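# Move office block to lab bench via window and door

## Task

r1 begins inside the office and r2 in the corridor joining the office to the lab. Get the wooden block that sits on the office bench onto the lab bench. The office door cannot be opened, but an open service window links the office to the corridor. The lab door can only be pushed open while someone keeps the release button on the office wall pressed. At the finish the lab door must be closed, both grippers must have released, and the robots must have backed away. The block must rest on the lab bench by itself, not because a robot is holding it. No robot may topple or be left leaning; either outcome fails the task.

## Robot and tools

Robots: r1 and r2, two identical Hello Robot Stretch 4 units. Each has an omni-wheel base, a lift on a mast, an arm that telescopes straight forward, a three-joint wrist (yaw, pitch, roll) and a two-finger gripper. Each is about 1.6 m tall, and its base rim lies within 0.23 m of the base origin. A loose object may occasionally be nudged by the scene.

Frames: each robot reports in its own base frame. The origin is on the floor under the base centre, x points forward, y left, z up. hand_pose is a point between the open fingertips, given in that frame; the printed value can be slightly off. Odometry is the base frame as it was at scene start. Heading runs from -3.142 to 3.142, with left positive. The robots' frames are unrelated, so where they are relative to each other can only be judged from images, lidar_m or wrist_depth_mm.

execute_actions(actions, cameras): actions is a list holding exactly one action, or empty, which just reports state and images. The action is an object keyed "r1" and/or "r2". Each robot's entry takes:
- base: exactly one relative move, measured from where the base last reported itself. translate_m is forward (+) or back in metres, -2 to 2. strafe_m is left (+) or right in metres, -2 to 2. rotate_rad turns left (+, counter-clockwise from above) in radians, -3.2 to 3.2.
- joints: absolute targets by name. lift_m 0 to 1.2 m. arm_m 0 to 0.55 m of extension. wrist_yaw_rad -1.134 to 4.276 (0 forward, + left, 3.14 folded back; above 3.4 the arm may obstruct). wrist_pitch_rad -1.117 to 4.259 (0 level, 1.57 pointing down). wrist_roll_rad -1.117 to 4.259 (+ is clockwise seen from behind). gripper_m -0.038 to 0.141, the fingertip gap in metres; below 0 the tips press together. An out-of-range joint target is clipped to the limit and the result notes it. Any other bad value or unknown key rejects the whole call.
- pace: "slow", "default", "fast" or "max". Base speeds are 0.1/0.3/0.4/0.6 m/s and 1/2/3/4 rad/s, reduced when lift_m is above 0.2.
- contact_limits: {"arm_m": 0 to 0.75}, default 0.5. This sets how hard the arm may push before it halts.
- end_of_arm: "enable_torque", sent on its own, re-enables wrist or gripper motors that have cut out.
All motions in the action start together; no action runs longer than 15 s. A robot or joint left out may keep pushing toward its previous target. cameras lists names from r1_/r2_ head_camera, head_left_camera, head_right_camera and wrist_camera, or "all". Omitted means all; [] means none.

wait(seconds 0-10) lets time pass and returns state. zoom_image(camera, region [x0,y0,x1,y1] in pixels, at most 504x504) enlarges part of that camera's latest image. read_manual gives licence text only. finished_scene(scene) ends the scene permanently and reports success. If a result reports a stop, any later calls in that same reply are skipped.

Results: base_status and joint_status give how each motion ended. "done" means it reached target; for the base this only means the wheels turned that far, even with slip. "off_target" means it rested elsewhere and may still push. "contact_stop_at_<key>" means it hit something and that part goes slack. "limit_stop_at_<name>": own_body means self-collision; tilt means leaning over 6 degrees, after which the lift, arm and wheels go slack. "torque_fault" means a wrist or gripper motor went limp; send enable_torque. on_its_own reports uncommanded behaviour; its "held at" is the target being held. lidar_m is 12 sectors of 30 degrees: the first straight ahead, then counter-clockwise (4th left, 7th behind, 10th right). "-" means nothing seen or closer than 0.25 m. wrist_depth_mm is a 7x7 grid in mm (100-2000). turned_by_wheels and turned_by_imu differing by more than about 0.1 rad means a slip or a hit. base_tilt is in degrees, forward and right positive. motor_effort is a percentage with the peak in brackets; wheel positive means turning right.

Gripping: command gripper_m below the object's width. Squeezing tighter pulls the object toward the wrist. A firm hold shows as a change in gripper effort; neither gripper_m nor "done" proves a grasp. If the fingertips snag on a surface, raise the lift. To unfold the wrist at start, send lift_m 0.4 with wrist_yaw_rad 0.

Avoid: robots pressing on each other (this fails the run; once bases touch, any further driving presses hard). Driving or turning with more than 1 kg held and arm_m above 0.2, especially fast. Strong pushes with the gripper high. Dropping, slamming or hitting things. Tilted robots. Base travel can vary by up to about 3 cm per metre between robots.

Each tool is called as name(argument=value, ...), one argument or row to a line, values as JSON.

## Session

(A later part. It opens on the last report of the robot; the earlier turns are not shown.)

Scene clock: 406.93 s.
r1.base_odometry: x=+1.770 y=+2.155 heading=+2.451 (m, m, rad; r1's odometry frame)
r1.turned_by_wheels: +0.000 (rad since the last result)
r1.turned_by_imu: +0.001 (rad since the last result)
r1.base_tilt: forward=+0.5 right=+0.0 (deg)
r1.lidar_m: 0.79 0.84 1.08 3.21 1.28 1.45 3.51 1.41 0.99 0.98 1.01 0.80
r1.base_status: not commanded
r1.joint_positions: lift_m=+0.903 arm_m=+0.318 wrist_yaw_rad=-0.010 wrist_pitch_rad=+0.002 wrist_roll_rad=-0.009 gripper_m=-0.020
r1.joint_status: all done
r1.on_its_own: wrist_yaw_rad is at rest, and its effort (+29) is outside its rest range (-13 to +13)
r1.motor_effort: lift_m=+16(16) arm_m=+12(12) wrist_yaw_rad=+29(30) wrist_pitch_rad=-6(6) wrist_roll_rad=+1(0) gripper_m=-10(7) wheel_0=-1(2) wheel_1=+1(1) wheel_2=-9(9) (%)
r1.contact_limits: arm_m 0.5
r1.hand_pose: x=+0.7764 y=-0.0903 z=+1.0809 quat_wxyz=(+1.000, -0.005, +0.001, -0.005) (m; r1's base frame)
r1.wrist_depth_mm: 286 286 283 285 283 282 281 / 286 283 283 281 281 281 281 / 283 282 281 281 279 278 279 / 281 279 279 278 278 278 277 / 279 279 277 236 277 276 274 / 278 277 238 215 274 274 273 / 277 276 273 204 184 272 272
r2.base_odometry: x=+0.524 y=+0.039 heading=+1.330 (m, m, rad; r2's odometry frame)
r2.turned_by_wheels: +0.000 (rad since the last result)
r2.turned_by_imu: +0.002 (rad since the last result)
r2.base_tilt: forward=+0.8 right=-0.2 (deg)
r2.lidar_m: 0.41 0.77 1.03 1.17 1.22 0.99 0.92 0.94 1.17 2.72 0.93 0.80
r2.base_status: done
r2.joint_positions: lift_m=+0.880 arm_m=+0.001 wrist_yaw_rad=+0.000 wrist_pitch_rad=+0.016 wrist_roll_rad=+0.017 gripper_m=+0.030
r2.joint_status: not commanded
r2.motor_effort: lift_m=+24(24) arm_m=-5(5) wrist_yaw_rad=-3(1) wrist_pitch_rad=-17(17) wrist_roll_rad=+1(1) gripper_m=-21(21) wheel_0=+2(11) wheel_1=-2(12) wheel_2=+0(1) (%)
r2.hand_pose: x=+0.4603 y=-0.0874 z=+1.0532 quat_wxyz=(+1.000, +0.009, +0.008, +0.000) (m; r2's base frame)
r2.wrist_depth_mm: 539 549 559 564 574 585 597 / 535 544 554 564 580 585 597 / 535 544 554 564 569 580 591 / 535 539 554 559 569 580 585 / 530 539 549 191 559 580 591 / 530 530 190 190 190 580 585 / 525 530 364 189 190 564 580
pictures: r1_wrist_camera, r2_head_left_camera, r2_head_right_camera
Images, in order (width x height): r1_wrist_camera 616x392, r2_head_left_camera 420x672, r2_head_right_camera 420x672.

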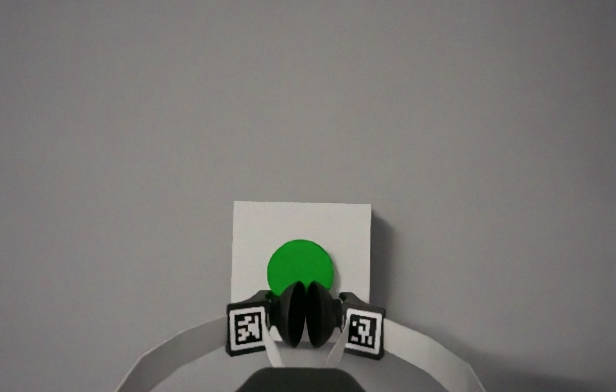

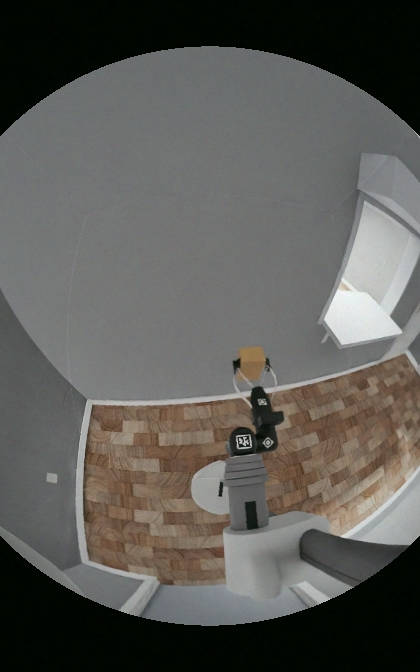

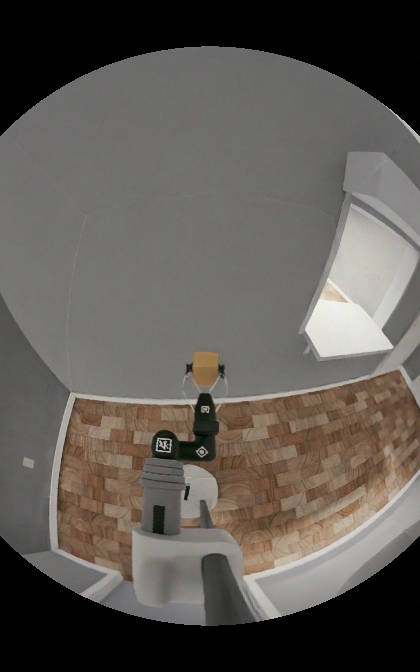

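execute_actions(
  actions=[
    {"r2": {"base": {"rotate_rad": 0.075}, "pace": "default"}},
  ],
  cameras=[],
)

execute_actions(
  actions=[
    {"r2": {"base": {"translate_m": -0.62}, "pace": "default"}},
  ],
  cameras=["r2_head_left_camera", "r2_head_right_camera"],
)

Scene clock: 434.33 s.
r1.base_odometry: x=+1.770 y=+2.155 heading=+2.451 (m, m, rad; r1's odometry frame)
r1.turned_by_wheels: +0.000 (rad since the last result)
r1.turned_by_imu: +0.000 (rad since the last result)
r1.base_tilt: forward=+0.5 right=+0.0 (deg)
r1.lidar_m: 0.79 0.85 1.09 3.19 1.27 1.45 3.55 1.38 1.03 0.98 1.03 0.82
r1.base_status: not commanded
r1.joint_positions: lift_m=+0.903 arm_m=+0.318 wrist_yaw_rad=-0.010 wrist_pitch_rad=+0.002 wrist_roll_rad=-0.009 gripper_m=-0.020
r1.joint_status: not commanded
r1.on_its_own: wrist_yaw_rad is at rest, and its effort (+29) is outside its rest range (-13 to +13)
r1.motor_effort: lift_m=+15(16) arm_m=+12(12) wrist_yaw_rad=+29(30) wrist_pitch_rad=-6(6) wrist_roll_rad=+1(1) gripper_m=-5(8) wheel_0=-1(1) wheel_1=+1(1) wheel_2=-9(9) (%)
r1.hand_pose: x=+0.7764 y=-0.0903 z=+1.0809 quat_wxyz=(+1.000, -0.005, +0.001, -0.005) (m; r1's base frame)
r1.wrist_depth_mm: 286 286 285 285 282 282 282 / 285 283 283 282 281 281 278 / 283 282 282 281 281 278 278 / 281 279 281 278 278 277 277 / 279 279 277 236 276 276 274 / 278 276 238 215 274 274 273 / 276 276 274 204 185 272 272
r2.base_odometry: x=+0.524 y=+0.039 heading=+1.405 (m, m, rad; r2's odometry frame)
r2.turned_by_wheels: +0.075 (rad since the last result)
r2.turned_by_imu: +0.074 (rad since the last result)
r2.base_tilt: forward=+0.7 right=-0.1 (deg)
r2.lidar_m: 0.41 0.80 1.12 1.17 1.24 0.98 0.92 0.91 1.23 2.95 0.93 0.81
r2.base_status: done
r2.joint_positions: lift_m=+0.880 arm_m=+0.001 wrist_yaw_rad=+0.000 wrist_pitch_rad=+0.016 wrist_roll_rad=+0.017 gripper_m=+0.030
r2.joint_status: not commanded
r2.motor_effort: lift_m=+25(24) arm_m=-5(5) wrist_yaw_rad=-4(5) wrist_pitch_rad=-17(17) wrist_roll_rad=+2(1) gripper_m=-22(21) wheel_0=+1(3) wheel_1=-1(9) wheel_2=+1(5) (%)
r2.hand_pose: x=+0.4604 y=-0.0873 z=+1.0532 quat_wxyz=(+1.000, +0.009, +0.008, +0.000) (m; r2's base frame)
r2.wrist_depth_mm: 564 559 564 554 564 559 554 / 559 559 554 554 559 554 559 / 554 554 554 554 549 554 554 / 544 554 554 554 554 549 549 / 549 549 554 191 549 544 544 / 549 544 190 190 189 544 549 / 549 539 366 189 189 544 549
pictures: none
No camera images: the call's "cameras" was empty. Leave "cameras" out to get every camera's image.

Scene clock: 437.87 s.
r1.base_odometry: x=+1.770 y=+2.155 heading=+2.451 (m, m, rad; r1's odometry frame)
r1.turned_by_wheels: +0.000 (rad since the last result)
r1.turned_by_imu: +0.000 (rad since the last result)
r1.base_tilt: forward=+0.5 right=+0.0 (deg)
r1.lidar_m: 0.80 0.85 1.12 3.22 1.28 1.45 3.56 1.39 1.03 0.96 1.03 0.83
r1.base_status: not commanded
r1.joint_positions: lift_m=+0.903 arm_m=+0.318 wrist_yaw_rad=-0.010 wrist_pitch_rad=+0.002 wrist_roll_rad=-0.009 gripper_m=-0.020
r1.joint_status: not commanded
r1.on_its_own: wrist_yaw_rad is at rest, and its effort (+29) is outside its rest range (-13 to +13)
r1.motor_effort: lift_m=+16(16) arm_m=+12(12) wrist_yaw_rad=+29(30) wrist_pitch_rad=-6(7) wrist_roll_rad=+1(0) gripper_m=-8(8) wheel_0=-1(1) wheel_1=+1(1) wheel_2=-9(9) (%)
r1.hand_pose: x=+0.7764 y=-0.0903 z=+1.0809 quat_wxyz=(+1.000, -0.005, +0.001, -0.005) (m; r1's base frame)
r1.wrist_depth_mm: 285 286 285 283 282 283 282 / 285 283 283 282 282 279 279 / 283 282 282 281 279 278 278 / 281 281 279 279 278 278 277 / 281 278 277 237 277 276 274 / 277 277 237 215 274 273 274 / 277 276 274 205 184 272 272
r2.base_odometry: x=+0.422 y=-0.573 heading=+1.405 (m, m, rad; r2's odometry frame)
r2.turned_by_wheels: +0.000 (rad since the last result)
r2.turned_by_imu: +0.003 (rad since the last result)
r2.base_tilt: forward=+0.7 right=-0.2 (deg)
r2.lidar_m: 0.43 1.45 1.24 1.00 0.46 0.33 0.31 0.34 0.37 1.05 1.67 1.41
r2.base_status: done
r2.joint_positions: lift_m=+0.880 arm_m=+0.001 wrist_yaw_rad=+0.000 wrist_pitch_rad=+0.016 wrist_roll_rad=+0.017 gripper_m=+0.030
r2.joint_status: not commanded
r2.motor_effort: lift_m=+24(24) arm_m=-6(5) wrist_yaw_rad=-2(3) wrist_pitch_rad=-17(18) wrist_roll_rad=+0(1) gripper_m=-21(21) wheel_0=+1(7) wheel_1=-1(7) wheel_2=-1(9) (%)
r2.hand_pose: x=+0.4603 y=-0.0874 z=+1.0533 quat_wxyz=(+1.000, +0.009, +0.008, +0.000) (m; r2's base frame)
r2.wrist_depth_mm: 1182 1182 1160 1205 1160 1182 1160 / 1160 1160 1160 1160 1160 1182 - / 1182 1160 1182 1182 1160 1160 - / 1182 1160 1160 1182 1182 1160 - / 1160 1160 1138 191 1138 1138 - / 1160 1138 190 190 190 1160 1138 / 1138 1160 668 189 1138 1138 1138
pictures: r2_head_left_camera, r2_head_right_camera
Images, in order (width x height): r2_head_left_camera 420x672, r2_head_right_camera 420x672.

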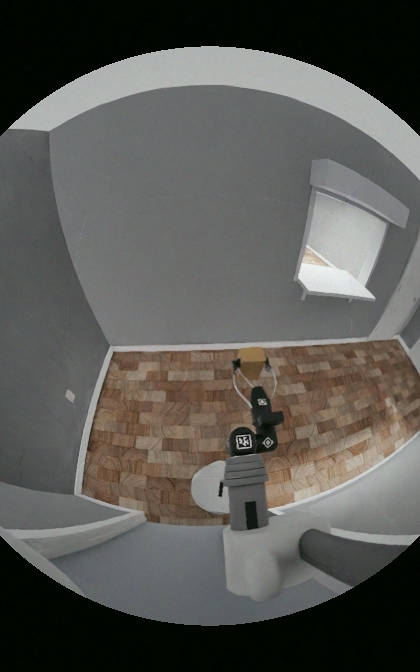

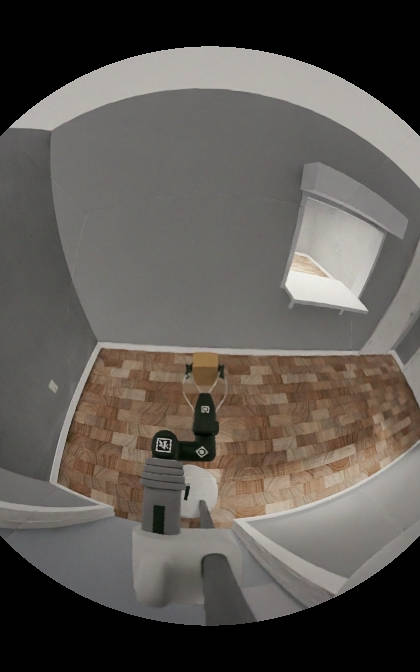

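execute_actions(
  actions=[
    {"r2": {"base": {"translate_m": -0.2}, "pace": "slow"}},
  ],
  cameras=["r2_head_left_camera", "r2_head_right_camera"],
)

Scene clock: 448.33 s.
r1.base_odometry: x=+1.770 y=+2.155 heading=+2.451 (m, m, rad; r1's odometry frame)
r1.turned_by_wheels: +0.000 (rad since the last result)
r1.turned_by_imu: +0.001 (rad since the last result)
r1.base_tilt: forward=+0.6 right=+0.0 (deg)
r1.lidar_m: 0.79 0.84 1.10 3.20 1.27 1.44 3.56 1.42 1.03 0.97 1.03 0.83
r1.base_status: not commanded
r1.joint_positions: lift_m=+0.903 arm_m=+0.318 wrist_yaw_rad=-0.010 wrist_pitch_rad=+0.002 wrist_roll_rad=-0.009 gripper_m=-0.020
r1.joint_status: not commanded
r1.on_its_own: wrist_yaw_rad is at rest, and its effort (+29) is outside its rest range (-13 to +13)
r1.motor_effort: lift_m=+16(16) arm_m=+12(12) wrist_yaw_rad=+29(29) wrist_pitch_rad=-6(6) wrist_roll_rad=+2(1) gripper_m=-7(8) wheel_0=-1(1) wheel_1=+1(1) wheel_2=-9(9) (%)
r1.hand_pose: x=+0.7764 y=-0.0903 z=+1.0809 quat_wxyz=(+1.000, -0.005, +0.001, -0.005) (m; r1's base frame)
r1.wrist_depth_mm: 287 285 285 283 283 283 282 / 285 285 283 282 281 281 279 / 283 282 282 279 279 278 278 / 282 282 281 281 278 278 277 / 281 278 278 237 277 276 274 / 277 277 238 215 274 273 274 / 277 276 273 205 185 272 272
r2.base_odometry: x=+0.389 y=-0.770 heading=+1.405 (m, m, rad; r2's odometry frame)
r2.turned_by_wheels: -0.001 (rad since the last result)
r2.turned_by_imu: -0.002 (rad since the last result)
r2.base_tilt: forward=+0.8 right=-0.2 (deg)
r2.lidar_m: 0.40 1.63 1.23 0.54 0.25 0.25 - 0.25 0.32 0.32 1.95 1.56
r2.base_status: done
r2.joint_positions: lift_m=+0.880 arm_m=+0.001 wrist_yaw_rad=+0.000 wrist_pitch_rad=+0.016 wrist_roll_rad=+0.017 gripper_m=+0.030
r2.joint_status: not commanded
r2.motor_effort: lift_m=+21(23) arm_m=-5(5) wrist_yaw_rad=-2(0) wrist_pitch_rad=-16(19) wrist_roll_rad=+1(1) gripper_m=-20(21) wheel_0=-5(8) wheel_1=-5(21) wheel_2=+3(16) (%)
r2.hand_pose: x=+0.4602 y=-0.0874 z=+1.0535 quat_wxyz=(+1.000, +0.009, +0.008, +0.000) (m; r2's base frame)
r2.wrist_depth_mm: 1308 1366 1397 1397 1397 1336 1205 / 1366 1336 1397 1336 1366 1366 - / 1366 1366 1336 1366 1397 1336 - / 1336 1366 1366 1336 1336 1366 - / 1366 1336 1336 191 1336 1366 1661 / 1366 1336 190 190 190 1366 1308 / 1336 1308 768 189 1336 1308 1308
pictures: r2_head_left_camera, r2_head_right_camera
Images, in order (width x height): r2_head_left_camera 420x672, r2_head_right_camera 420x672.

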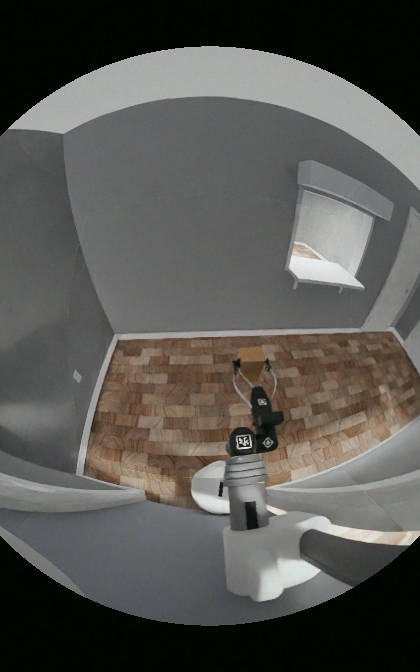

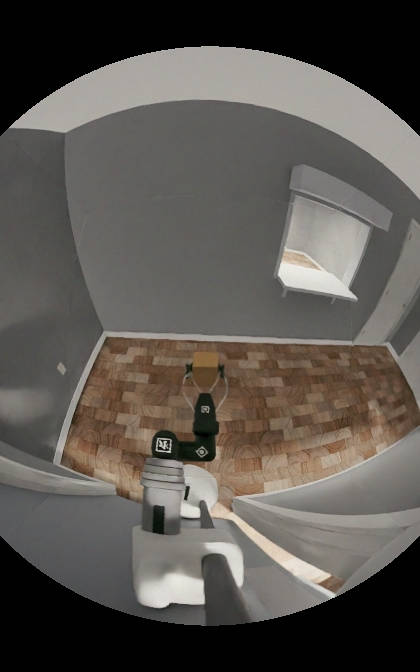

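execute_actions(
  actions=[
    {"r2": {"base": {"translate_m": -0.5}, "pace": "default"}},
  ],
  cameras=["r2_head_left_camera", "r2_head_right_camera"],
)

Scene clock: 455.70 s.
r1.base_odometry: x=+1.770 y=+2.155 heading=+2.451 (m, m, rad; r1's odometry frame)
r1.turned_by_wheels: +0.000 (rad since the last result)
r1.turned_by_imu: +0.001 (rad since the last result)
r1.base_tilt: forward=+0.5 right=+0.1 (deg)
r1.lidar_m: 0.80 0.85 1.12 3.20 1.30 1.45 3.54 1.39 1.04 0.98 1.02 0.83
r1.base_status: not commanded
r1.joint_positions: lift_m=+0.903 arm_m=+0.318 wrist_yaw_rad=-0.010 wrist_pitch_rad=+0.002 wrist_roll_rad=-0.009 gripper_m=-0.020
r1.joint_status: not commanded
r1.on_its_own: wrist_yaw_rad is at rest, and its effort (+30) is outside its rest range (-13 to +13)
r1.motor_effort: lift_m=+16(16) arm_m=+12(12) wrist_yaw_rad=+30(30) wrist_pitch_rad=-6(6) wrist_roll_rad=+2(1) gripper_m=-9(7) wheel_0=-1(1) wheel_1=+1(1) wheel_2=-9(9) (%)
r1.hand_pose: x=+0.7764 y=-0.0903 z=+1.0809 quat_wxyz=(+1.000, -0.005, +0.001, -0.005) (m; r1's base frame)
r1.wrist_depth_mm: 286 286 285 283 283 282 282 / 285 285 283 283 282 281 281 / 282 283 279 281 279 278 278 / 281 281 281 278 277 277 277 / 279 277 278 237 276 276 274 / 278 277 238 216 273 274 274 / 276 274 274 204 185 272 272
r2.base_odometry: x=+0.306 y=-1.263 heading=+1.404 (m, m, rad; r2's odometry frame)
r2.turned_by_wheels: +0.000 (rad since the last result)
r2.turned_by_imu: -0.028 (rad since the last result)
r2.base_tilt: forward=+0.7 right=-0.2 (deg)
r2.lidar_m: 0.41 1.72 0.38 0.25 - 0.25 0.25 1.21 0.94 1.28 0.44 0.45
r2.base_status: done
r2.joint_positions: lift_m=+0.880 arm_m=+0.001 wrist_yaw_rad=+0.000 wrist_pitch_rad=+0.016 wrist_roll_rad=+0.017 gripper_m=+0.030
r2.joint_status: not commanded
r2.motor_effort: lift_m=+21(21) arm_m=-4(5) wrist_yaw_rad=-1(1) wrist_pitch_rad=-16(17) wrist_roll_rad=+0(1) gripper_m=-21(22) wheel_0=-5(14) wheel_1=-2(15) wheel_2=+3(15) (%)
r2.hand_pose: x=+0.4601 y=-0.0875 z=+1.0535 quat_wxyz=(+1.000, +0.009, +0.008, +0.000) (m; r2's base frame)
r2.wrist_depth_mm: 1808 1756 1808 1863 1921 1863 1921 / 1808 1863 1808 1808 1863 1756 1756 / 1756 1756 1863 1863 1863 - - / 1808 1863 1808 1808 1863 - - / 1756 1756 1756 191 1808 1863 1863 / 1863 1808 190 190 190 1808 1863 / 1756 1808 991 190 1808 1808 1863
pictures: r2_head_left_camera, r2_head_right_camera
Images, in order (width x height): r2_head_left_camera 420x672, r2_head_right_camera 420x672.

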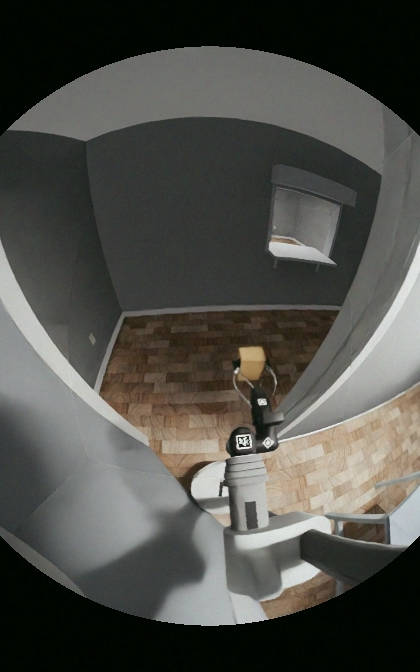

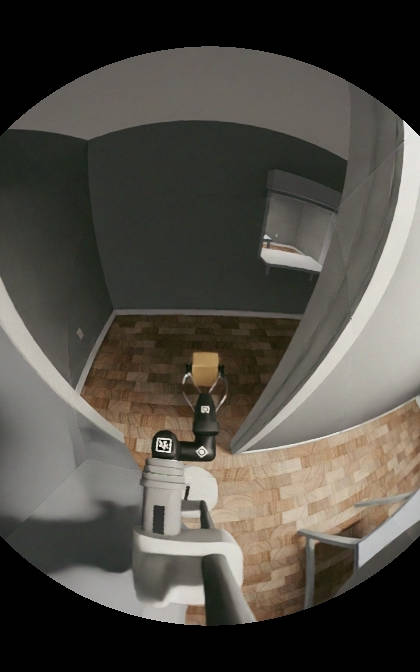

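execute_actions(
  actions=[
    {"r2": {"base": {"translate_m": -0.32}, "pace": "default"}},
  ],
  cameras=["r2_head_left_camera", "r2_head_right_camera"],
)

Scene clock: 473.87 s.
r1.base_odometry: x=+1.770 y=+2.155 heading=+2.451 (m, m, rad; r1's odometry frame)
r1.turned_by_wheels: +0.000 (rad since the last result)
r1.turned_by_imu: +0.001 (rad since the last result)
r1.base_tilt: forward=+0.5 right=+0.0 (deg)
r1.lidar_m: 0.80 0.85 1.11 3.20 1.27 1.45 3.55 1.40 1.04 0.97 1.03 0.84
r1.base_status: not commanded
r1.joint_positions: lift_m=+0.903 arm_m=+0.318 wrist_yaw_rad=-0.010 wrist_pitch_rad=+0.002 wrist_roll_rad=-0.009 gripper_m=-0.020
r1.joint_status: not commanded
r1.on_its_own: wrist_yaw_rad is at rest, and its effort (+30) is outside its rest range (-13 to +13)
r1.motor_effort: lift_m=+16(16) arm_m=+12(12) wrist_yaw_rad=+30(30) wrist_pitch_rad=-6(5) wrist_roll_rad=-1(1) gripper_m=-8(11) wheel_0=-1(1) wheel_1=+1(1) wheel_2=-9(9) (%)
r1.hand_pose: x=+0.7764 y=-0.0903 z=+1.0809 quat_wxyz=(+1.000, -0.005, +0.001, -0.005) (m; r1's base frame)
r1.wrist_depth_mm: 287 285 285 285 283 282 281 / 285 283 283 282 282 281 281 / 283 282 282 282 279 279 278 / 281 281 279 278 279 277 276 / 281 278 278 237 277 276 274 / 278 277 237 215 273 273 273 / 276 276 273 204 184 272 272
r2.base_odometry: x=+0.253 y=-1.578 heading=+1.404 (m, m, rad; r2's odometry frame)
r2.turned_by_wheels: +0.000 (rad since the last result)
r2.turned_by_imu: +0.001 (rad since the last result)
r2.base_tilt: forward=+0.7 right=-0.2 (deg)
r2.lidar_m: 0.43 0.62 0.26 0.25 - - 1.86 1.20 0.86 0.82 0.91 0.70
r2.base_status: done
r2.joint_positions: lift_m=+0.880 arm_m=+0.001 wrist_yaw_rad=+0.000 wrist_pitch_rad=+0.016 wrist_roll_rad=+0.017 gripper_m=+0.030
r2.joint_status: not commanded
r2.motor_effort: lift_m=+21(21) arm_m=-4(4) wrist_yaw_rad=-2(1) wrist_pitch_rad=-17(18) wrist_roll_rad=+1(0) gripper_m=-22(21) wheel_0=-4(14) wheel_1=-1(11) wheel_2=+0(13) (%)
r2.hand_pose: x=+0.4601 y=-0.0874 z=+1.0535 quat_wxyz=(+1.000, +0.009, +0.008, +0.000) (m; r2's base frame)
r2.wrist_depth_mm: 1808 - - - - - 389 / 1863 - - - - - 389 / 1863 - - - - - 387 / 1921 - - - - - 384 / 1921 - - 191 - 1863 382 / 1921 - 190 190 190 462 382 / 1921 - - 189 - 424 379
pictures: r2_head_left_camera, r2_head_right_camera
Images, in order (width x height): r2_head_left_camera 420x672, r2_head_right_camera 420x672.

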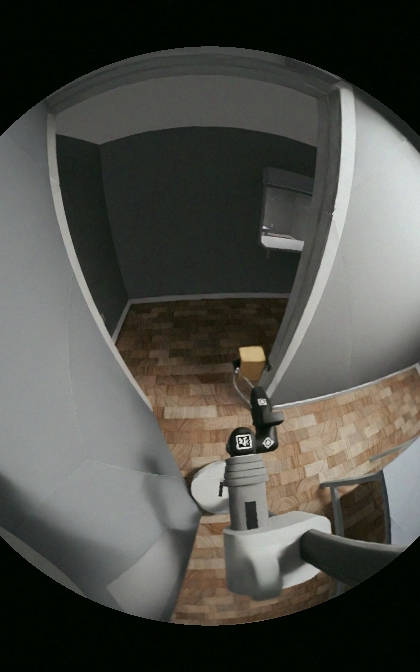

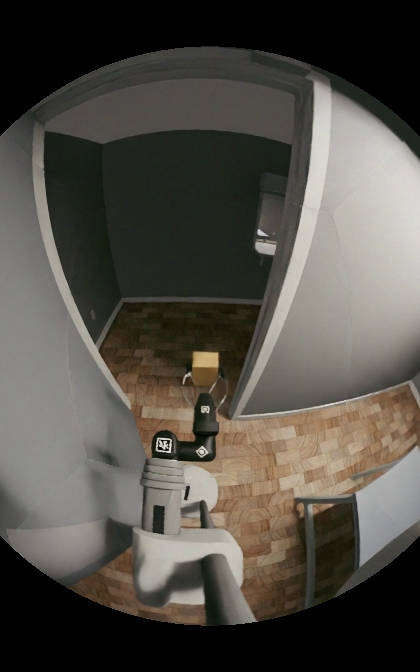

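execute_actions(
  actions=[
    {"r2": {"base": {"rotate_rad": -1.55}, "pace": "default"}},
  ],
  cameras=["r2_head_camera", "r2_head_left_camera", "r2_head_right_camera"],
)

Scene clock: 483.17 s.
r1.base_odometry: x=+1.770 y=+2.155 heading=+2.451 (m, m, rad; r1's odometry frame)
r1.turned_by_wheels: +0.000 (rad since the last result)
r1.turned_by_imu: +0.001 (rad since the last result)
r1.base_tilt: forward=+0.6 right=+0.0 (deg)
r1.lidar_m: 0.79 0.83 1.10 3.18 1.28 1.43 3.51 1.41 1.03 0.96 1.04 0.83
r1.base_status: not commanded
r1.joint_positions: lift_m=+0.903 arm_m=+0.318 wrist_yaw_rad=-0.010 wrist_pitch_rad=+0.002 wrist_roll_rad=-0.009 gripper_m=-0.020
r1.joint_status: not commanded
r1.on_its_own: wrist_yaw_rad is at rest, and its effort (+30) is outside its rest range (-13 to +13)
r1.motor_effort: lift_m=+16(16) arm_m=+12(12) wrist_yaw_rad=+30(30) wrist_pitch_rad=-7(6) wrist_roll_rad=+0(1) gripper_m=-9(7) wheel_0=-1(1) wheel_1=+1(1) wheel_2=-9(9) (%)
r1.hand_pose: x=+0.7764 y=-0.0903 z=+1.0809 quat_wxyz=(+1.000, -0.005, +0.001, -0.005) (m; r1's base frame)
r1.wrist_depth_mm: 287 285 285 283 285 282 282 / 285 285 283 283 282 281 281 / 283 283 281 279 279 278 278 / 282 279 279 278 277 278 277 / 279 278 277 238 276 276 276 / 278 277 237 215 274 274 273 / 276 276 273 204 185 272 272
r2.base_odometry: x=+0.253 y=-1.578 heading=-0.146 (m, m, rad; r2's odometry frame)
r2.turned_by_wheels: -1.550 (rad since the last result)
r2.turned_by_imu: -1.514 (rad since the last result)
r2.base_tilt: forward=+0.8 right=-0.2 (deg)
r2.lidar_m: 0.43 0.87 0.68 2.38 0.56 0.25 0.25 1.33 0.26 1.85 1.10 0.82
r2.base_status: done
r2.joint_positions: lift_m=+0.880 arm_m=+0.001 wrist_yaw_rad=+0.000 wrist_pitch_rad=+0.016 wrist_roll_rad=+0.017 gripper_m=+0.030
r2.joint_status: not commanded
r2.motor_effort: lift_m=+21(21) arm_m=-3(5) wrist_yaw_rad=-1(7) wrist_pitch_rad=-17(18) wrist_roll_rad=+1(1) gripper_m=-23(21) wheel_0=+0(6) wheel_1=+0(13) wheel_2=+6(17) (%)
r2.hand_pose: x=+0.4599 y=-0.0876 z=+1.0535 quat_wxyz=(+1.000, +0.009, +0.008, +0.000) (m; r2's base frame)
r2.wrist_depth_mm: 991 1464 - - - - - / 1008 1464 - - - - - / 991 1464 - - - - - / 1008 1499 - - - - - / 991 1464 - 191 - - - / 1025 1397 190 190 190 1308 1308 / 1025 1255 - 190 723 723 831
pictures: r2_head_camera, r2_head_left_camera, r2_head_right_camera
Images, in order (width x height): r2_head_camera 420x560, r2_head_left_camera 420x672, r2_head_right_camera 420x672.

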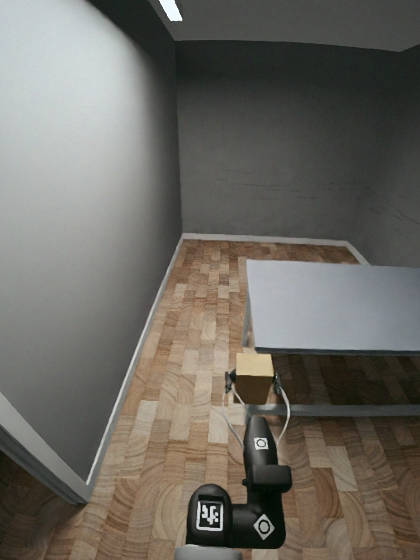

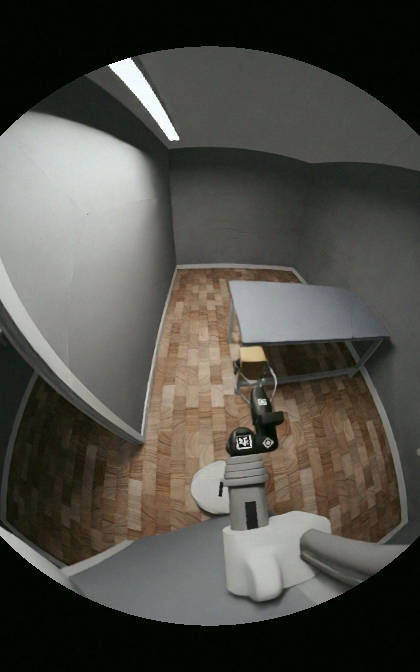

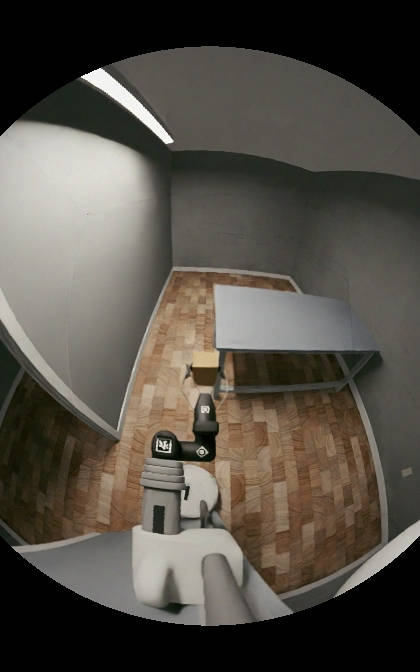

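execute_actions(
  actions=[
    {"r2": {"base": {"strafe_m": -0.42}, "pace": "default"}},
  ],
  cameras=["r2_head_camera", "r2_head_left_camera"],
)

Scene clock: 503.83 s.
r1.base_odometry: x=+1.770 y=+2.155 heading=+2.451 (m, m, rad; r1's odometry frame)
r1.turned_by_wheels: +0.000 (rad since the last result)
r1.turned_by_imu: +0.001 (rad since the last result)
r1.base_tilt: forward=+0.4 right=+0.1 (deg)
r1.lidar_m: 0.80 0.85 1.13 3.19 1.27 1.45 3.55 1.41 1.03 0.98 1.05 0.83
r1.base_status: not commanded
r1.joint_positions: lift_m=+0.903 arm_m=+0.318 wrist_yaw_rad=-0.010 wrist_pitch_rad=+0.002 wrist_roll_rad=-0.009 gripper_m=-0.020
r1.joint_status: not commanded
r1.on_its_own: wrist_yaw_rad is at rest, and its effort (+30) is outside its rest range (-13 to +13)
r1.motor_effort: lift_m=+16(16) arm_m=+12(12) wrist_yaw_rad=+30(30) wrist_pitch_rad=-6(6) wrist_roll_rad=+0(1) gripper_m=-8(7) wheel_0=-1(1) wheel_1=+1(1) wheel_2=-9(9) (%)
r1.hand_pose: x=+0.7764 y=-0.0903 z=+1.0809 quat_wxyz=(+1.000, -0.005, +0.001, -0.005) (m; r1's base frame)
r1.wrist_depth_mm: 286 286 285 283 283 282 281 / 285 283 282 282 282 281 279 / 282 282 281 282 279 278 277 / 282 281 279 279 278 278 276 / 279 279 277 237 276 276 274 / 278 277 237 215 273 274 273 / 277 274 274 204 184 272 272
r2.base_odometry: x=+0.192 y=-1.994 heading=-0.145 (m, m, rad; r2's odometry frame)
r2.turned_by_wheels: +0.000 (rad since the last result)
r2.turned_by_imu: -0.002 (rad since the last result)
r2.base_tilt: forward=+0.7 right=-0.2 (deg)
r2.lidar_m: 0.41 0.81 0.50 0.49 0.83 1.22 1.17 1.23 1.50 1.46 1.14 0.81
r2.base_status: done
r2.joint_positions: lift_m=+0.880 arm_m=+0.001 wrist_yaw_rad=+0.000 wrist_pitch_rad=+0.016 wrist_roll_rad=+0.017 gripper_m=+0.030
r2.joint_status: not commanded
r2.motor_effort: lift_m=+21(21) arm_m=-3(4) wrist_yaw_rad=-2(3) wrist_pitch_rad=-17(18) wrist_roll_rad=+1(1) gripper_m=-21(22) wheel_0=-1(10) wheel_1=+2(14) wheel_2=+1(6) (%)
r2.hand_pose: x=+0.4599 y=-0.0874 z=+1.0535 quat_wxyz=(+1.000, +0.009, +0.008, +0.000) (m; r2's base frame)
r2.wrist_depth_mm: 1576 - - - - - - / 1576 - - - - - - / 1576 - - - - - - / 1661 - - - - - - / 1618 - - 191 - - - / 1618 - 190 190 190 1308 1281 / 1618 699 449 189 190 715 820
pictures: r2_head_camera, r2_head_left_camera
Images, in order (width x height): r2_head_camera 420x560, r2_head_left_camera 420x672.

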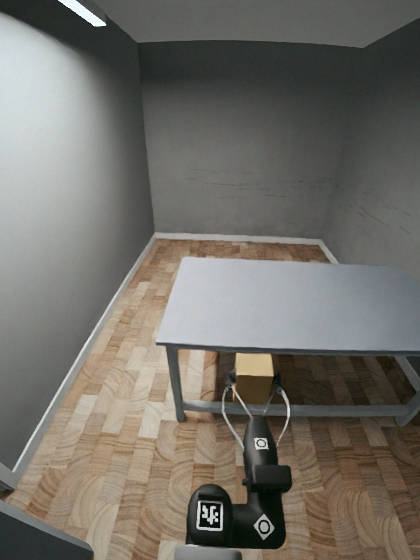

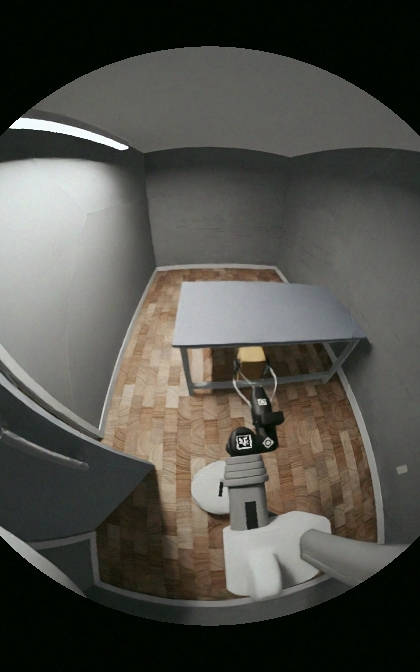

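execute_actions(
  actions=[
    {"r2": {"base": {"translate_m": 0.12}, "joints": {"arm_m": 0.48, "lift_m": 0.77}, "pace": "default"}},
  ],
  cameras=["r2_head_camera", "r2_head_left_camera", "r2_wrist_camera"],
)

Scene clock: 514.07 s.
r1.base_odometry: x=+1.770 y=+2.155 heading=+2.451 (m, m, rad; r1's odometry frame)
r1.turned_by_wheels: +0.000 (rad since the last result)
r1.turned_by_imu: +0.001 (rad since the last result)
r1.base_tilt: forward=+0.5 right=+0.0 (deg)
r1.lidar_m: 0.79 0.82 1.12 3.21 1.26 1.45 3.52 1.41 1.03 0.98 1.03 0.85
r1.base_status: not commanded
r1.joint_positions: lift_m=+0.903 arm_m=+0.318 wrist_yaw_rad=-0.010 wrist_pitch_rad=+0.002 wrist_roll_rad=-0.009 gripper_m=-0.020
r1.joint_status: not commanded
r1.on_its_own: wrist_yaw_rad is at rest, and its effort (+30) is outside its rest range (-13 to +13)
r1.motor_effort: lift_m=+16(16) arm_m=+12(12) wrist_yaw_rad=+30(30) wrist_pitch_rad=-6(6) wrist_roll_rad=+2(4) gripper_m=-10(10) wheel_0=-1(1) wheel_1=+1(1) wheel_2=-9(9) (%)
r1.hand_pose: x=+0.7764 y=-0.0903 z=+1.0809 quat_wxyz=(+1.000, -0.005, +0.001, -0.005) (m; r1's base frame)
r1.wrist_depth_mm: 286 286 285 283 283 282 282 / 285 285 283 283 281 282 282 / 282 282 281 281 281 278 279 / 282 281 279 279 277 277 277 / 279 278 277 238 276 276 276 / 277 277 237 215 274 272 273 / 276 274 274 205 184 272 272
r2.base_odometry: x=+0.311 y=-2.011 heading=-0.145 (m, m, rad; r2's odometry frame)
r2.turned_by_wheels: +0.000 (rad since the last result)
r2.turned_by_imu: +0.000 (rad since the last result)
r2.base_tilt: forward=+0.7 right=-0.1 (deg)
r2.lidar_m: 0.65 0.69 1.03 0.98 1.06 1.34 1.30 1.34 1.52 1.44 0.97 0.71
r2.base_status: done
r2.joint_positions: lift_m=+0.770 arm_m=+0.479 wrist_yaw_rad=+0.000 wrist_pitch_rad=+0.016 wrist_roll_rad=+0.017 gripper_m=+0.030
r2.joint_status: all done
r2.motor_effort: lift_m=+17(19) arm_m=+5(4) wrist_yaw_rad=-2(0) wrist_pitch_rad=-17(18) wrist_roll_rad=+0(1) gripper_m=-21(20) wheel_0=+0(6) wheel_1=+1(6) wheel_2=+3(8) (%)
r2.hand_pose: x=+0.9384 y=-0.0874 z=+0.9439 quat_wxyz=(+1.000, +0.009, +0.008, +0.000) (m; r2's base frame)
r2.wrist_depth_mm: 1537 - - - - - - / 1576 - - - - - - / 1618 - - - - - - / 1576 - - - - - - / 1576 - - 191 - - - / 1576 - 190 190 190 - - / 1499 473 338 189 488 488 564
pictures: r2_head_camera, r2_head_left_camera, r2_wrist_camera
Images, in order (width x height): r2_head_camera 420x560, r2_head_left_camera 420x672, r2_wrist_camera 616x392.

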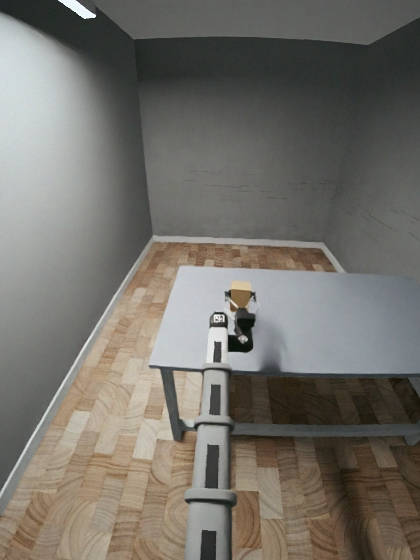

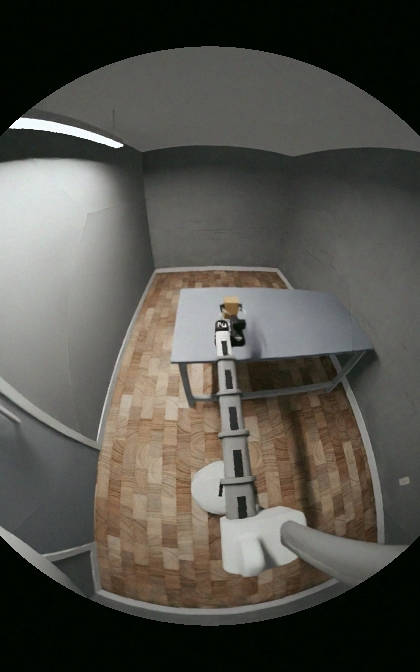

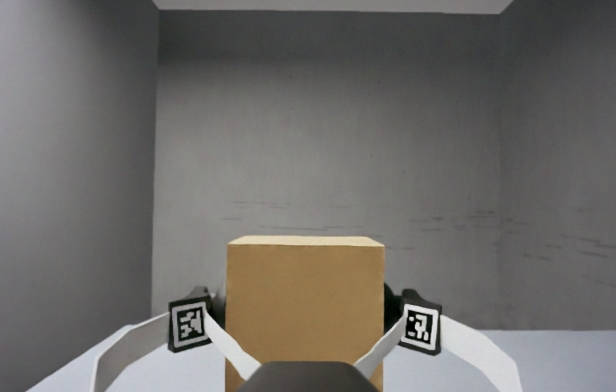

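execute_actions(
  actions=[
    {"r2": {"joints": {"lift_m": 0.678}, "pace": "default"}},
  ],
  cameras=[],
)

Scene clock: 522.43 s.
r1.base_odometry: x=+1.770 y=+2.155 heading=+2.451 (m, m, rad; r1's odometry frame)
r1.turned_by_wheels: +0.000 (rad since the last result)
r1.turned_by_imu: +0.000 (rad since the last result)
r1.base_tilt: forward=+0.6 right=+0.1 (deg)
r1.lidar_m: 0.79 0.82 1.12 3.21 1.29 1.41 3.54 1.40 1.04 0.98 1.03 0.84
r1.base_status: not commanded
r1.joint_positions: lift_m=+0.903 arm_m=+0.318 wrist_yaw_rad=-0.010 wrist_pitch_rad=+0.002 wrist_roll_rad=-0.009 gripper_m=-0.020
r1.joint_status: not commanded
r1.on_its_own: wrist_yaw_rad is at rest, and its effort (+29) is outside its rest range (-13 to +13)
r1.motor_effort: lift_m=+16(16) arm_m=+11(12) wrist_yaw_rad=+29(29) wrist_pitch_rad=-6(6) wrist_roll_rad=+2(3) gripper_m=-8(9) wheel_0=-1(1) wheel_1=+1(1) wheel_2=-9(9) (%)
r1.hand_pose: x=+0.7764 y=-0.0903 z=+1.0809 quat_wxyz=(+1.000, -0.005, +0.001, -0.005) (m; r1's base frame)
r1.wrist_depth_mm: 286 286 285 285 283 282 282 / 285 283 283 282 281 281 281 / 283 282 281 282 279 279 278 / 281 279 281 278 278 277 277 / 278 279 277 237 276 274 276 / 278 277 237 215 274 274 273 / 277 274 274 205 184 272 272
r2.base_odometry: x=+0.311 y=-2.011 heading=-0.145 (m, m, rad; r2's odometry frame)
r2.turned_by_wheels: +0.000 (rad since the last result)
r2.turned_by_imu: +0.000 (rad since the last result)
r2.base_tilt: forward=+0.7 right=-0.2 (deg)
r2.lidar_m: 0.66 0.69 1.06 0.94 1.08 1.36 1.30 1.35 1.51 1.43 0.97 0.68
r2.base_status: not commanded
r2.joint_positions: lift_m=+0.678 arm_m=+0.479 wrist_yaw_rad=+0.000 wrist_pitch_rad=+0.016 wrist_roll_rad=+0.017 gripper_m=+0.030
r2.joint_status: all done
r2.motor_effort: lift_m=+17(18) arm_m=+5(6) wrist_yaw_rad=-3(3) wrist_pitch_rad=-17(18) wrist_roll_rad=+0(1) gripper_m=-21(21) wheel_0=+0(0) wheel_1=+1(1) wheel_2=+2(2) (%)
r2.hand_pose: x=+0.9384 y=-0.0874 z=+0.8518 quat_wxyz=(+1.000, +0.009, +0.008, +0.000) (m; r2's base frame)
r2.wrist_depth_mm: 1618 - - - - - - / 1576 - - - - - - / 1576 - - - - - - / 1618 - - - - - - / 1576 - - 191 - - - / 1008 512 190 190 190 539 539 / 330 293 242 189 301 300 343
pictures: none
No camera images: the call's "cameras" was empty. Leave "cameras" out to get every camera's image.

execute_actions(
  actions=[
    {"r2": {"joints": {"lift_m": 0.671, "gripper_m": 0.141}, "pace": "default"}},
  ],
  cameras=["r2_wrist_camera", "r2_head_left_camera"],
)

Scene clock: 528.27 s.
r1.base_odometry: x=+1.770 y=+2.155 heading=+2.451 (m, m, rad; r1's odometry frame)
r1.turned_by_wheels: +0.000 (rad since the last result)
r1.turned_by_imu: +0.001 (rad since the last result)
r1.base_tilt: forward=+0.5 right=+0.0 (deg)
r1.lidar_m: 0.79 0.84 1.09 3.18 1.28 1.43 3.53 1.42 1.03 0.99 1.04 0.83
r1.base_status: not commanded
r1.joint_positions: lift_m=+0.903 arm_m=+0.318 wrist_yaw_rad=-0.010 wrist_pitch_rad=+0.002 wrist_roll_rad=-0.009 gripper_m=-0.020
r1.joint_status: not commanded
r1.on_its_own: wrist_yaw_rad is at rest, and its effort (+29) is outside its rest range (-13 to +13)
r1.motor_effort: lift_m=+16(16) arm_m=+12(12) wrist_yaw_rad=+29(29) wrist_pitch_rad=-6(7) wrist_roll_rad=+1(1) gripper_m=-8(7) wheel_0=-1(1) wheel_1=+1(1) wheel_2=-9(9) (%)
r1.hand_pose: x=+0.7764 y=-0.0903 z=+1.0809 quat_wxyz=(+1.000, -0.005, +0.001, -0.005) (m; r1's base frame)
r1.wrist_depth_mm: 286 286 285 283 283 282 281 / 285 283 283 282 281 279 279 / 283 282 281 279 281 278 278 / 282 281 281 278 278 277 277 / 281 278 277 238 277 276 274 / 278 277 237 215 274 273 273 / 276 276 273 205 185 272 271
r2.base_odometry: x=+0.311 y=-2.011 heading=-0.145 (m, m, rad; r2's odometry frame)
r2.turned_by_wheels: +0.000 (rad since the last result)
r2.turned_by_imu: +0.000 (rad since the last result)
r2.base_tilt: forward=+0.7 right=-0.2 (deg)
r2.lidar_m: 0.65 0.71 1.09 0.93 1.08 1.36 1.28 1.36 1.52 1.44 0.96 0.70
r2.base_status: not commanded
r2.joint_positions: lift_m=+0.671 arm_m=+0.479 wrist_yaw_rad=+0.000 wrist_pitch_rad=+0.013 wrist_roll_rad=+0.017 gripper_m=+0.141
r2.joint_status: all done
r2.motor_effort: lift_m=+15(16) arm_m=+5(5) wrist_yaw_rad=-2(3) wrist_pitch_rad=-8(17) wrist_roll_rad=+0(1) gripper_m=+0(21) wheel_0=+0(0) wheel_1=+1(1) wheel_2=+2(2) (%)
r2.hand_pose: x=+0.9384 y=-0.0874 z=+0.8459 quat_wxyz=(+1.000, +0.009, +0.006, +0.000) (m; r2's base frame)
r2.wrist_depth_mm: 1537 - - - - - - / 1618 - - - - - - / 1576 - - - - - - / 1576 - - - - - - / 1618 - - 204 - - - / 525 212 204 204 204 221 530 / 320 304 298 149 312 314 334
pictures: r2_head_left_camera, r2_wrist_camera
Images, in order (width x height): r2_head_left_camera 420x672, r2_wrist_camera 616x392.

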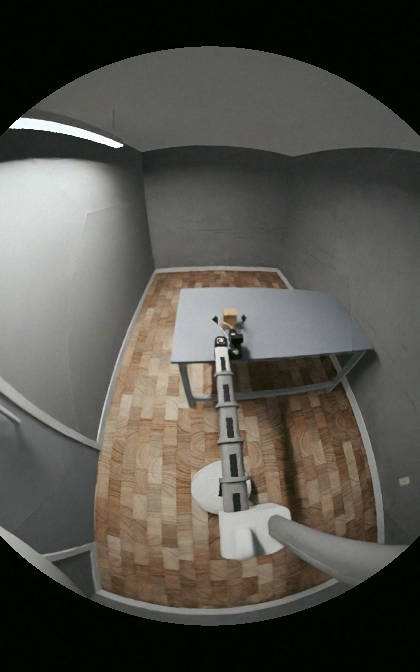

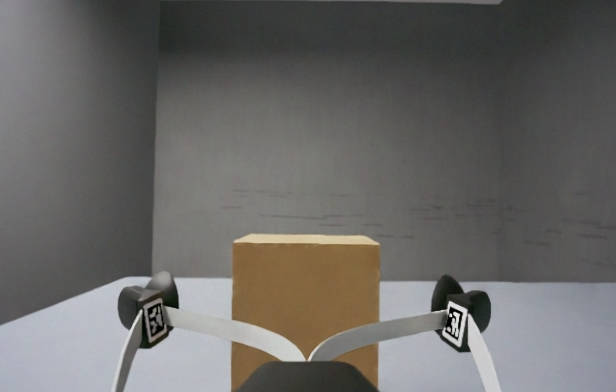

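execute_actions(
  actions=[
    {"r1": {"joints": {"arm_m": 0.0}, "pace": "fast"}, "r2": {"joints": {"arm_m": 0.0}, "pace": "fast"}},
  ],
  cameras=[],
)

execute_actions(
  actions=[
    {"r2": {"base": {"rotate_rad": 1.57}, "pace": "fast"}},
  ],
  cameras=["r2_head_camera", "r2_head_right_camera", "r2_head_left_camera"],
)

Scene clock: 534.80 s.
r1.base_odometry: x=+1.769 y=+2.155 heading=+2.451 (m, m, rad; r1's odometry frame)
r1.turned_by_wheels: +0.001 (rad since the last result)
r1.turned_by_imu: +0.001 (rad since the last result)
r1.base_tilt: forward=+0.6 right=+0.1 (deg)
r1.lidar_m: 0.76 0.83 1.11 3.21 1.27 1.45 3.52 1.41 1.04 0.97 1.03 0.84
r1.base_status: not commanded
r1.joint_positions: lift_m=+0.903 arm_m=+0.001 wrist_yaw_rad=+0.000 wrist_pitch_rad=+0.002 wrist_roll_rad=-0.009 gripper_m=-0.020
r1.joint_status: all done
r1.motor_effort: lift_m=+15(16) arm_m=-5(9) wrist_yaw_rad=+2(29) wrist_pitch_rad=-7(8) wrist_roll_rad=+0(0) gripper_m=-15(13) wheel_0=-1(2) wheel_1=+0(1) wheel_2=-1(9) (%)
r1.hand_pose: x=+0.4602 y=-0.0875 z=+1.0807 quat_wxyz=(+1.000, -0.005, +0.001, +0.000) (m; r1's base frame)
r1.wrist_depth_mm: 615 615 609 609 609 597 597 / 615 609 603 609 597 597 585 / 615 609 603 597 597 597 591 / 609 603 597 597 591 591 585 / 603 597 597 554 591 585 580 / 597 597 591 204 585 580 574 / 597 591 384 196 180 574 580
r2.base_odometry: x=+0.311 y=-2.011 heading=-0.145 (m, m, rad; r2's odometry frame)
r2.turned_by_wheels: +0.000 (rad since the last result)
r2.turned_by_imu: +0.000 (rad since the last result)
r2.base_tilt: forward=+0.8 right=-0.2 (deg)
r2.lidar_m: 0.66 0.70 1.04 0.96 1.09 1.36 1.29 1.37 1.52 1.45 0.97 0.69
r2.base_status: not commanded
r2.joint_positions: lift_m=+0.671 arm_m=+0.001 wrist_yaw_rad=+0.000 wrist_pitch_rad=+0.013 wrist_roll_rad=+0.017 gripper_m=+0.141
r2.joint_status: all done
r2.motor_effort: lift_m=+16(15) arm_m=-6(6) wrist_yaw_rad=-1(3) wrist_pitch_rad=-8(8) wrist_roll_rad=+1(0) gripper_m=+0(0) wheel_0=+0(0) wheel_1=+1(1) wheel_2=+2(2) (%)
r2.hand_pose: x=+0.4603 y=-0.0875 z=+0.8459 quat_wxyz=(+1.000, +0.009, +0.006, +0.000) (m; r2's base frame)
r2.wrist_depth_mm: 1576 - - - - - - / 1618 - - - - - - / 1618 - - - - - - / 1576 - - - - - - / 1618 - 1182 798 - - 1756 / 1008 213 521 530 530 221 539 / 466 477 473 150 480 477 477
pictures: none
No camera images: the call's "cameras" was empty. Leave "cameras" out to get every camera's image.

Scene clock: 536.63 s.
r1.base_odometry: x=+1.769 y=+2.155 heading=+2.451 (m, m, rad; r1's odometry frame)
r1.turned_by_wheels: +0.000 (rad since the last result)
r1.turned_by_imu: +0.000 (rad since the last result)
r1.base_tilt: forward=+0.6 right=+0.1 (deg)
r1.lidar_m: 0.76 0.84 1.10 3.20 1.28 1.43 3.53 1.41 1.02 0.99 1.05 0.84
r1.base_status: not commanded
r1.joint_positions: lift_m=+0.903 arm_m=+0.001 wrist_yaw_rad=+0.000 wrist_pitch_rad=+0.002 wrist_roll_rad=-0.009 gripper_m=-0.020
r1.joint_status: not commanded
r1.motor_effort: lift_m=+16(16) arm_m=-5(5) wrist_yaw_rad=+2(1) wrist_pitch_rad=-9(7) wrist_roll_rad=+2(1) gripper_m=-14(12) wheel_0=-1(1) wheel_1=+0(0) wheel_2=-1(1) (%)
r1.hand_pose: x=+0.4602 y=-0.0875 z=+1.0807 quat_wxyz=(+1.000, -0.005, +0.001, +0.000) (m; r1's base frame)
r1.wrist_depth_mm: 621 615 609 603 609 597 603 / 615 609 603 603 603 597 597 / 615 609 609 603 591 591 591 / 603 603 597 597 591 591 585 / 603 597 603 554 591 585 580 / 591 597 591 205 580 580 574 / 591 591 382 196 181 580 574
r2.base_odometry: x=+0.311 y=-2.011 heading=+1.425 (m, m, rad; r2's odometry frame)
r2.turned_by_wheels: +1.570 (rad since the last result)
r2.turned_by_imu: +1.544 (rad since the last result)
r2.base_tilt: forward=+0.7 right=-0.2 (deg)
r2.lidar_m: 0.98 1.06 1.36 1.27 1.36 1.52 1.44 0.95 0.68 0.64 0.68 1.07
r2.base_status: done
r2.joint_positions: lift_m=+0.671 arm_m=+0.001 wrist_yaw_rad=+0.000 wrist_pitch_rad=+0.013 wrist_roll_rad=+0.017 gripper_m=+0.141
r2.joint_status: not commanded
r2.motor_effort: lift_m=+16(15) arm_m=-6(5) wrist_yaw_rad=-2(2) wrist_pitch_rad=-8(7) wrist_roll_rad=+1(1) gripper_m=+1(0) wheel_0=-1(5) wheel_1=+2(5) wheel_2=+2(7) (%)
r2.hand_pose: x=+0.4603 y=-0.0874 z=+0.8459 quat_wxyz=(+1.000, +0.009, +0.006, +0.000) (m; r2's base frame)
r2.wrist_depth_mm: 820 820 809 809 809 809 798 / 809 820 809 809 798 820 809 / 809 809 809 809 820 809 809 / 809 798 798 820 809 809 798 / 809 809 798 798 788 798 788 / 788 211 798 798 778 220 788 / 778 788 798 149 798 798 798
pictures: r2_head_camera, r2_head_left_camera, r2_head_right_camera
Images, in order (width x height): r2_head_camera 420x560, r2_head_left_camera 420x672, r2_head_right_camera 420x672.

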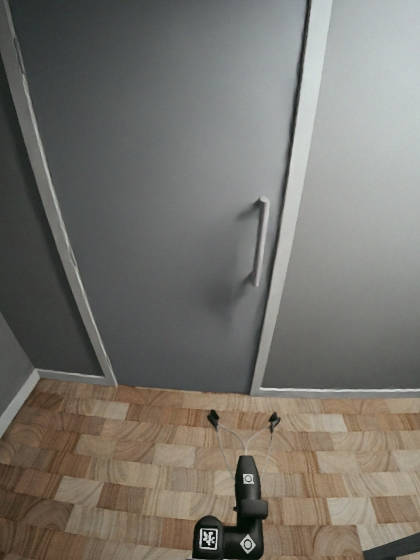

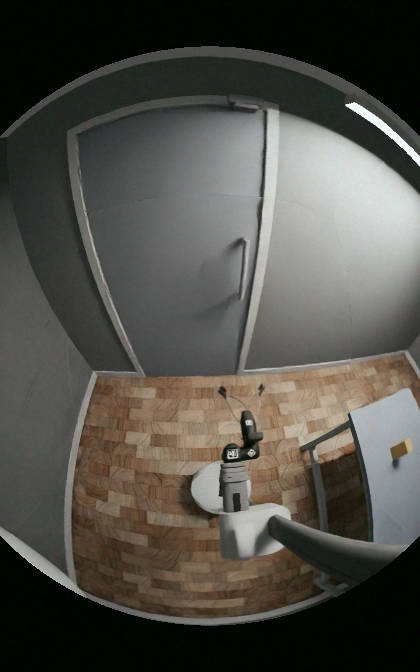

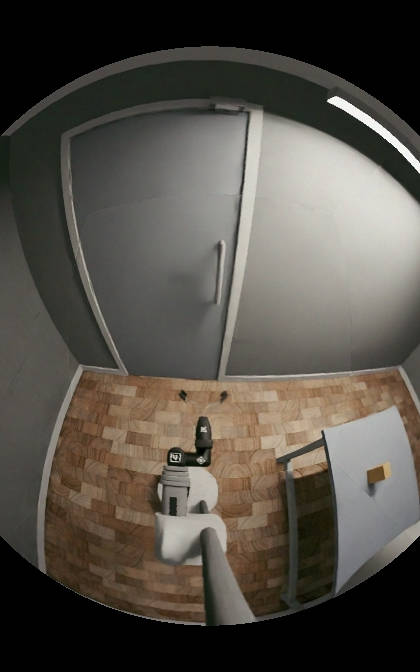

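zoom_image(
  camera="r2_head_camera",
  region=[60, 180, 340, 420],
)

Region (60, 180, 340, 420) of r2_head_camera's 420x560 image, scaled by 1.800, with more detail than that image has; it fills the top 432 rows of this view, and the rest is white.

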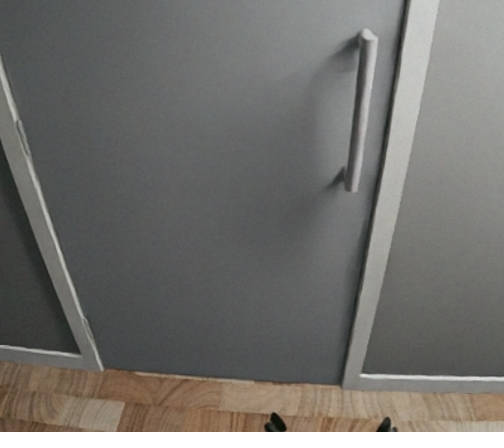

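Door is shut, the block stands on the lab bench, and both robots are clear.

finished_scene(
  scene=1,
)

The scene is finished: the task was done.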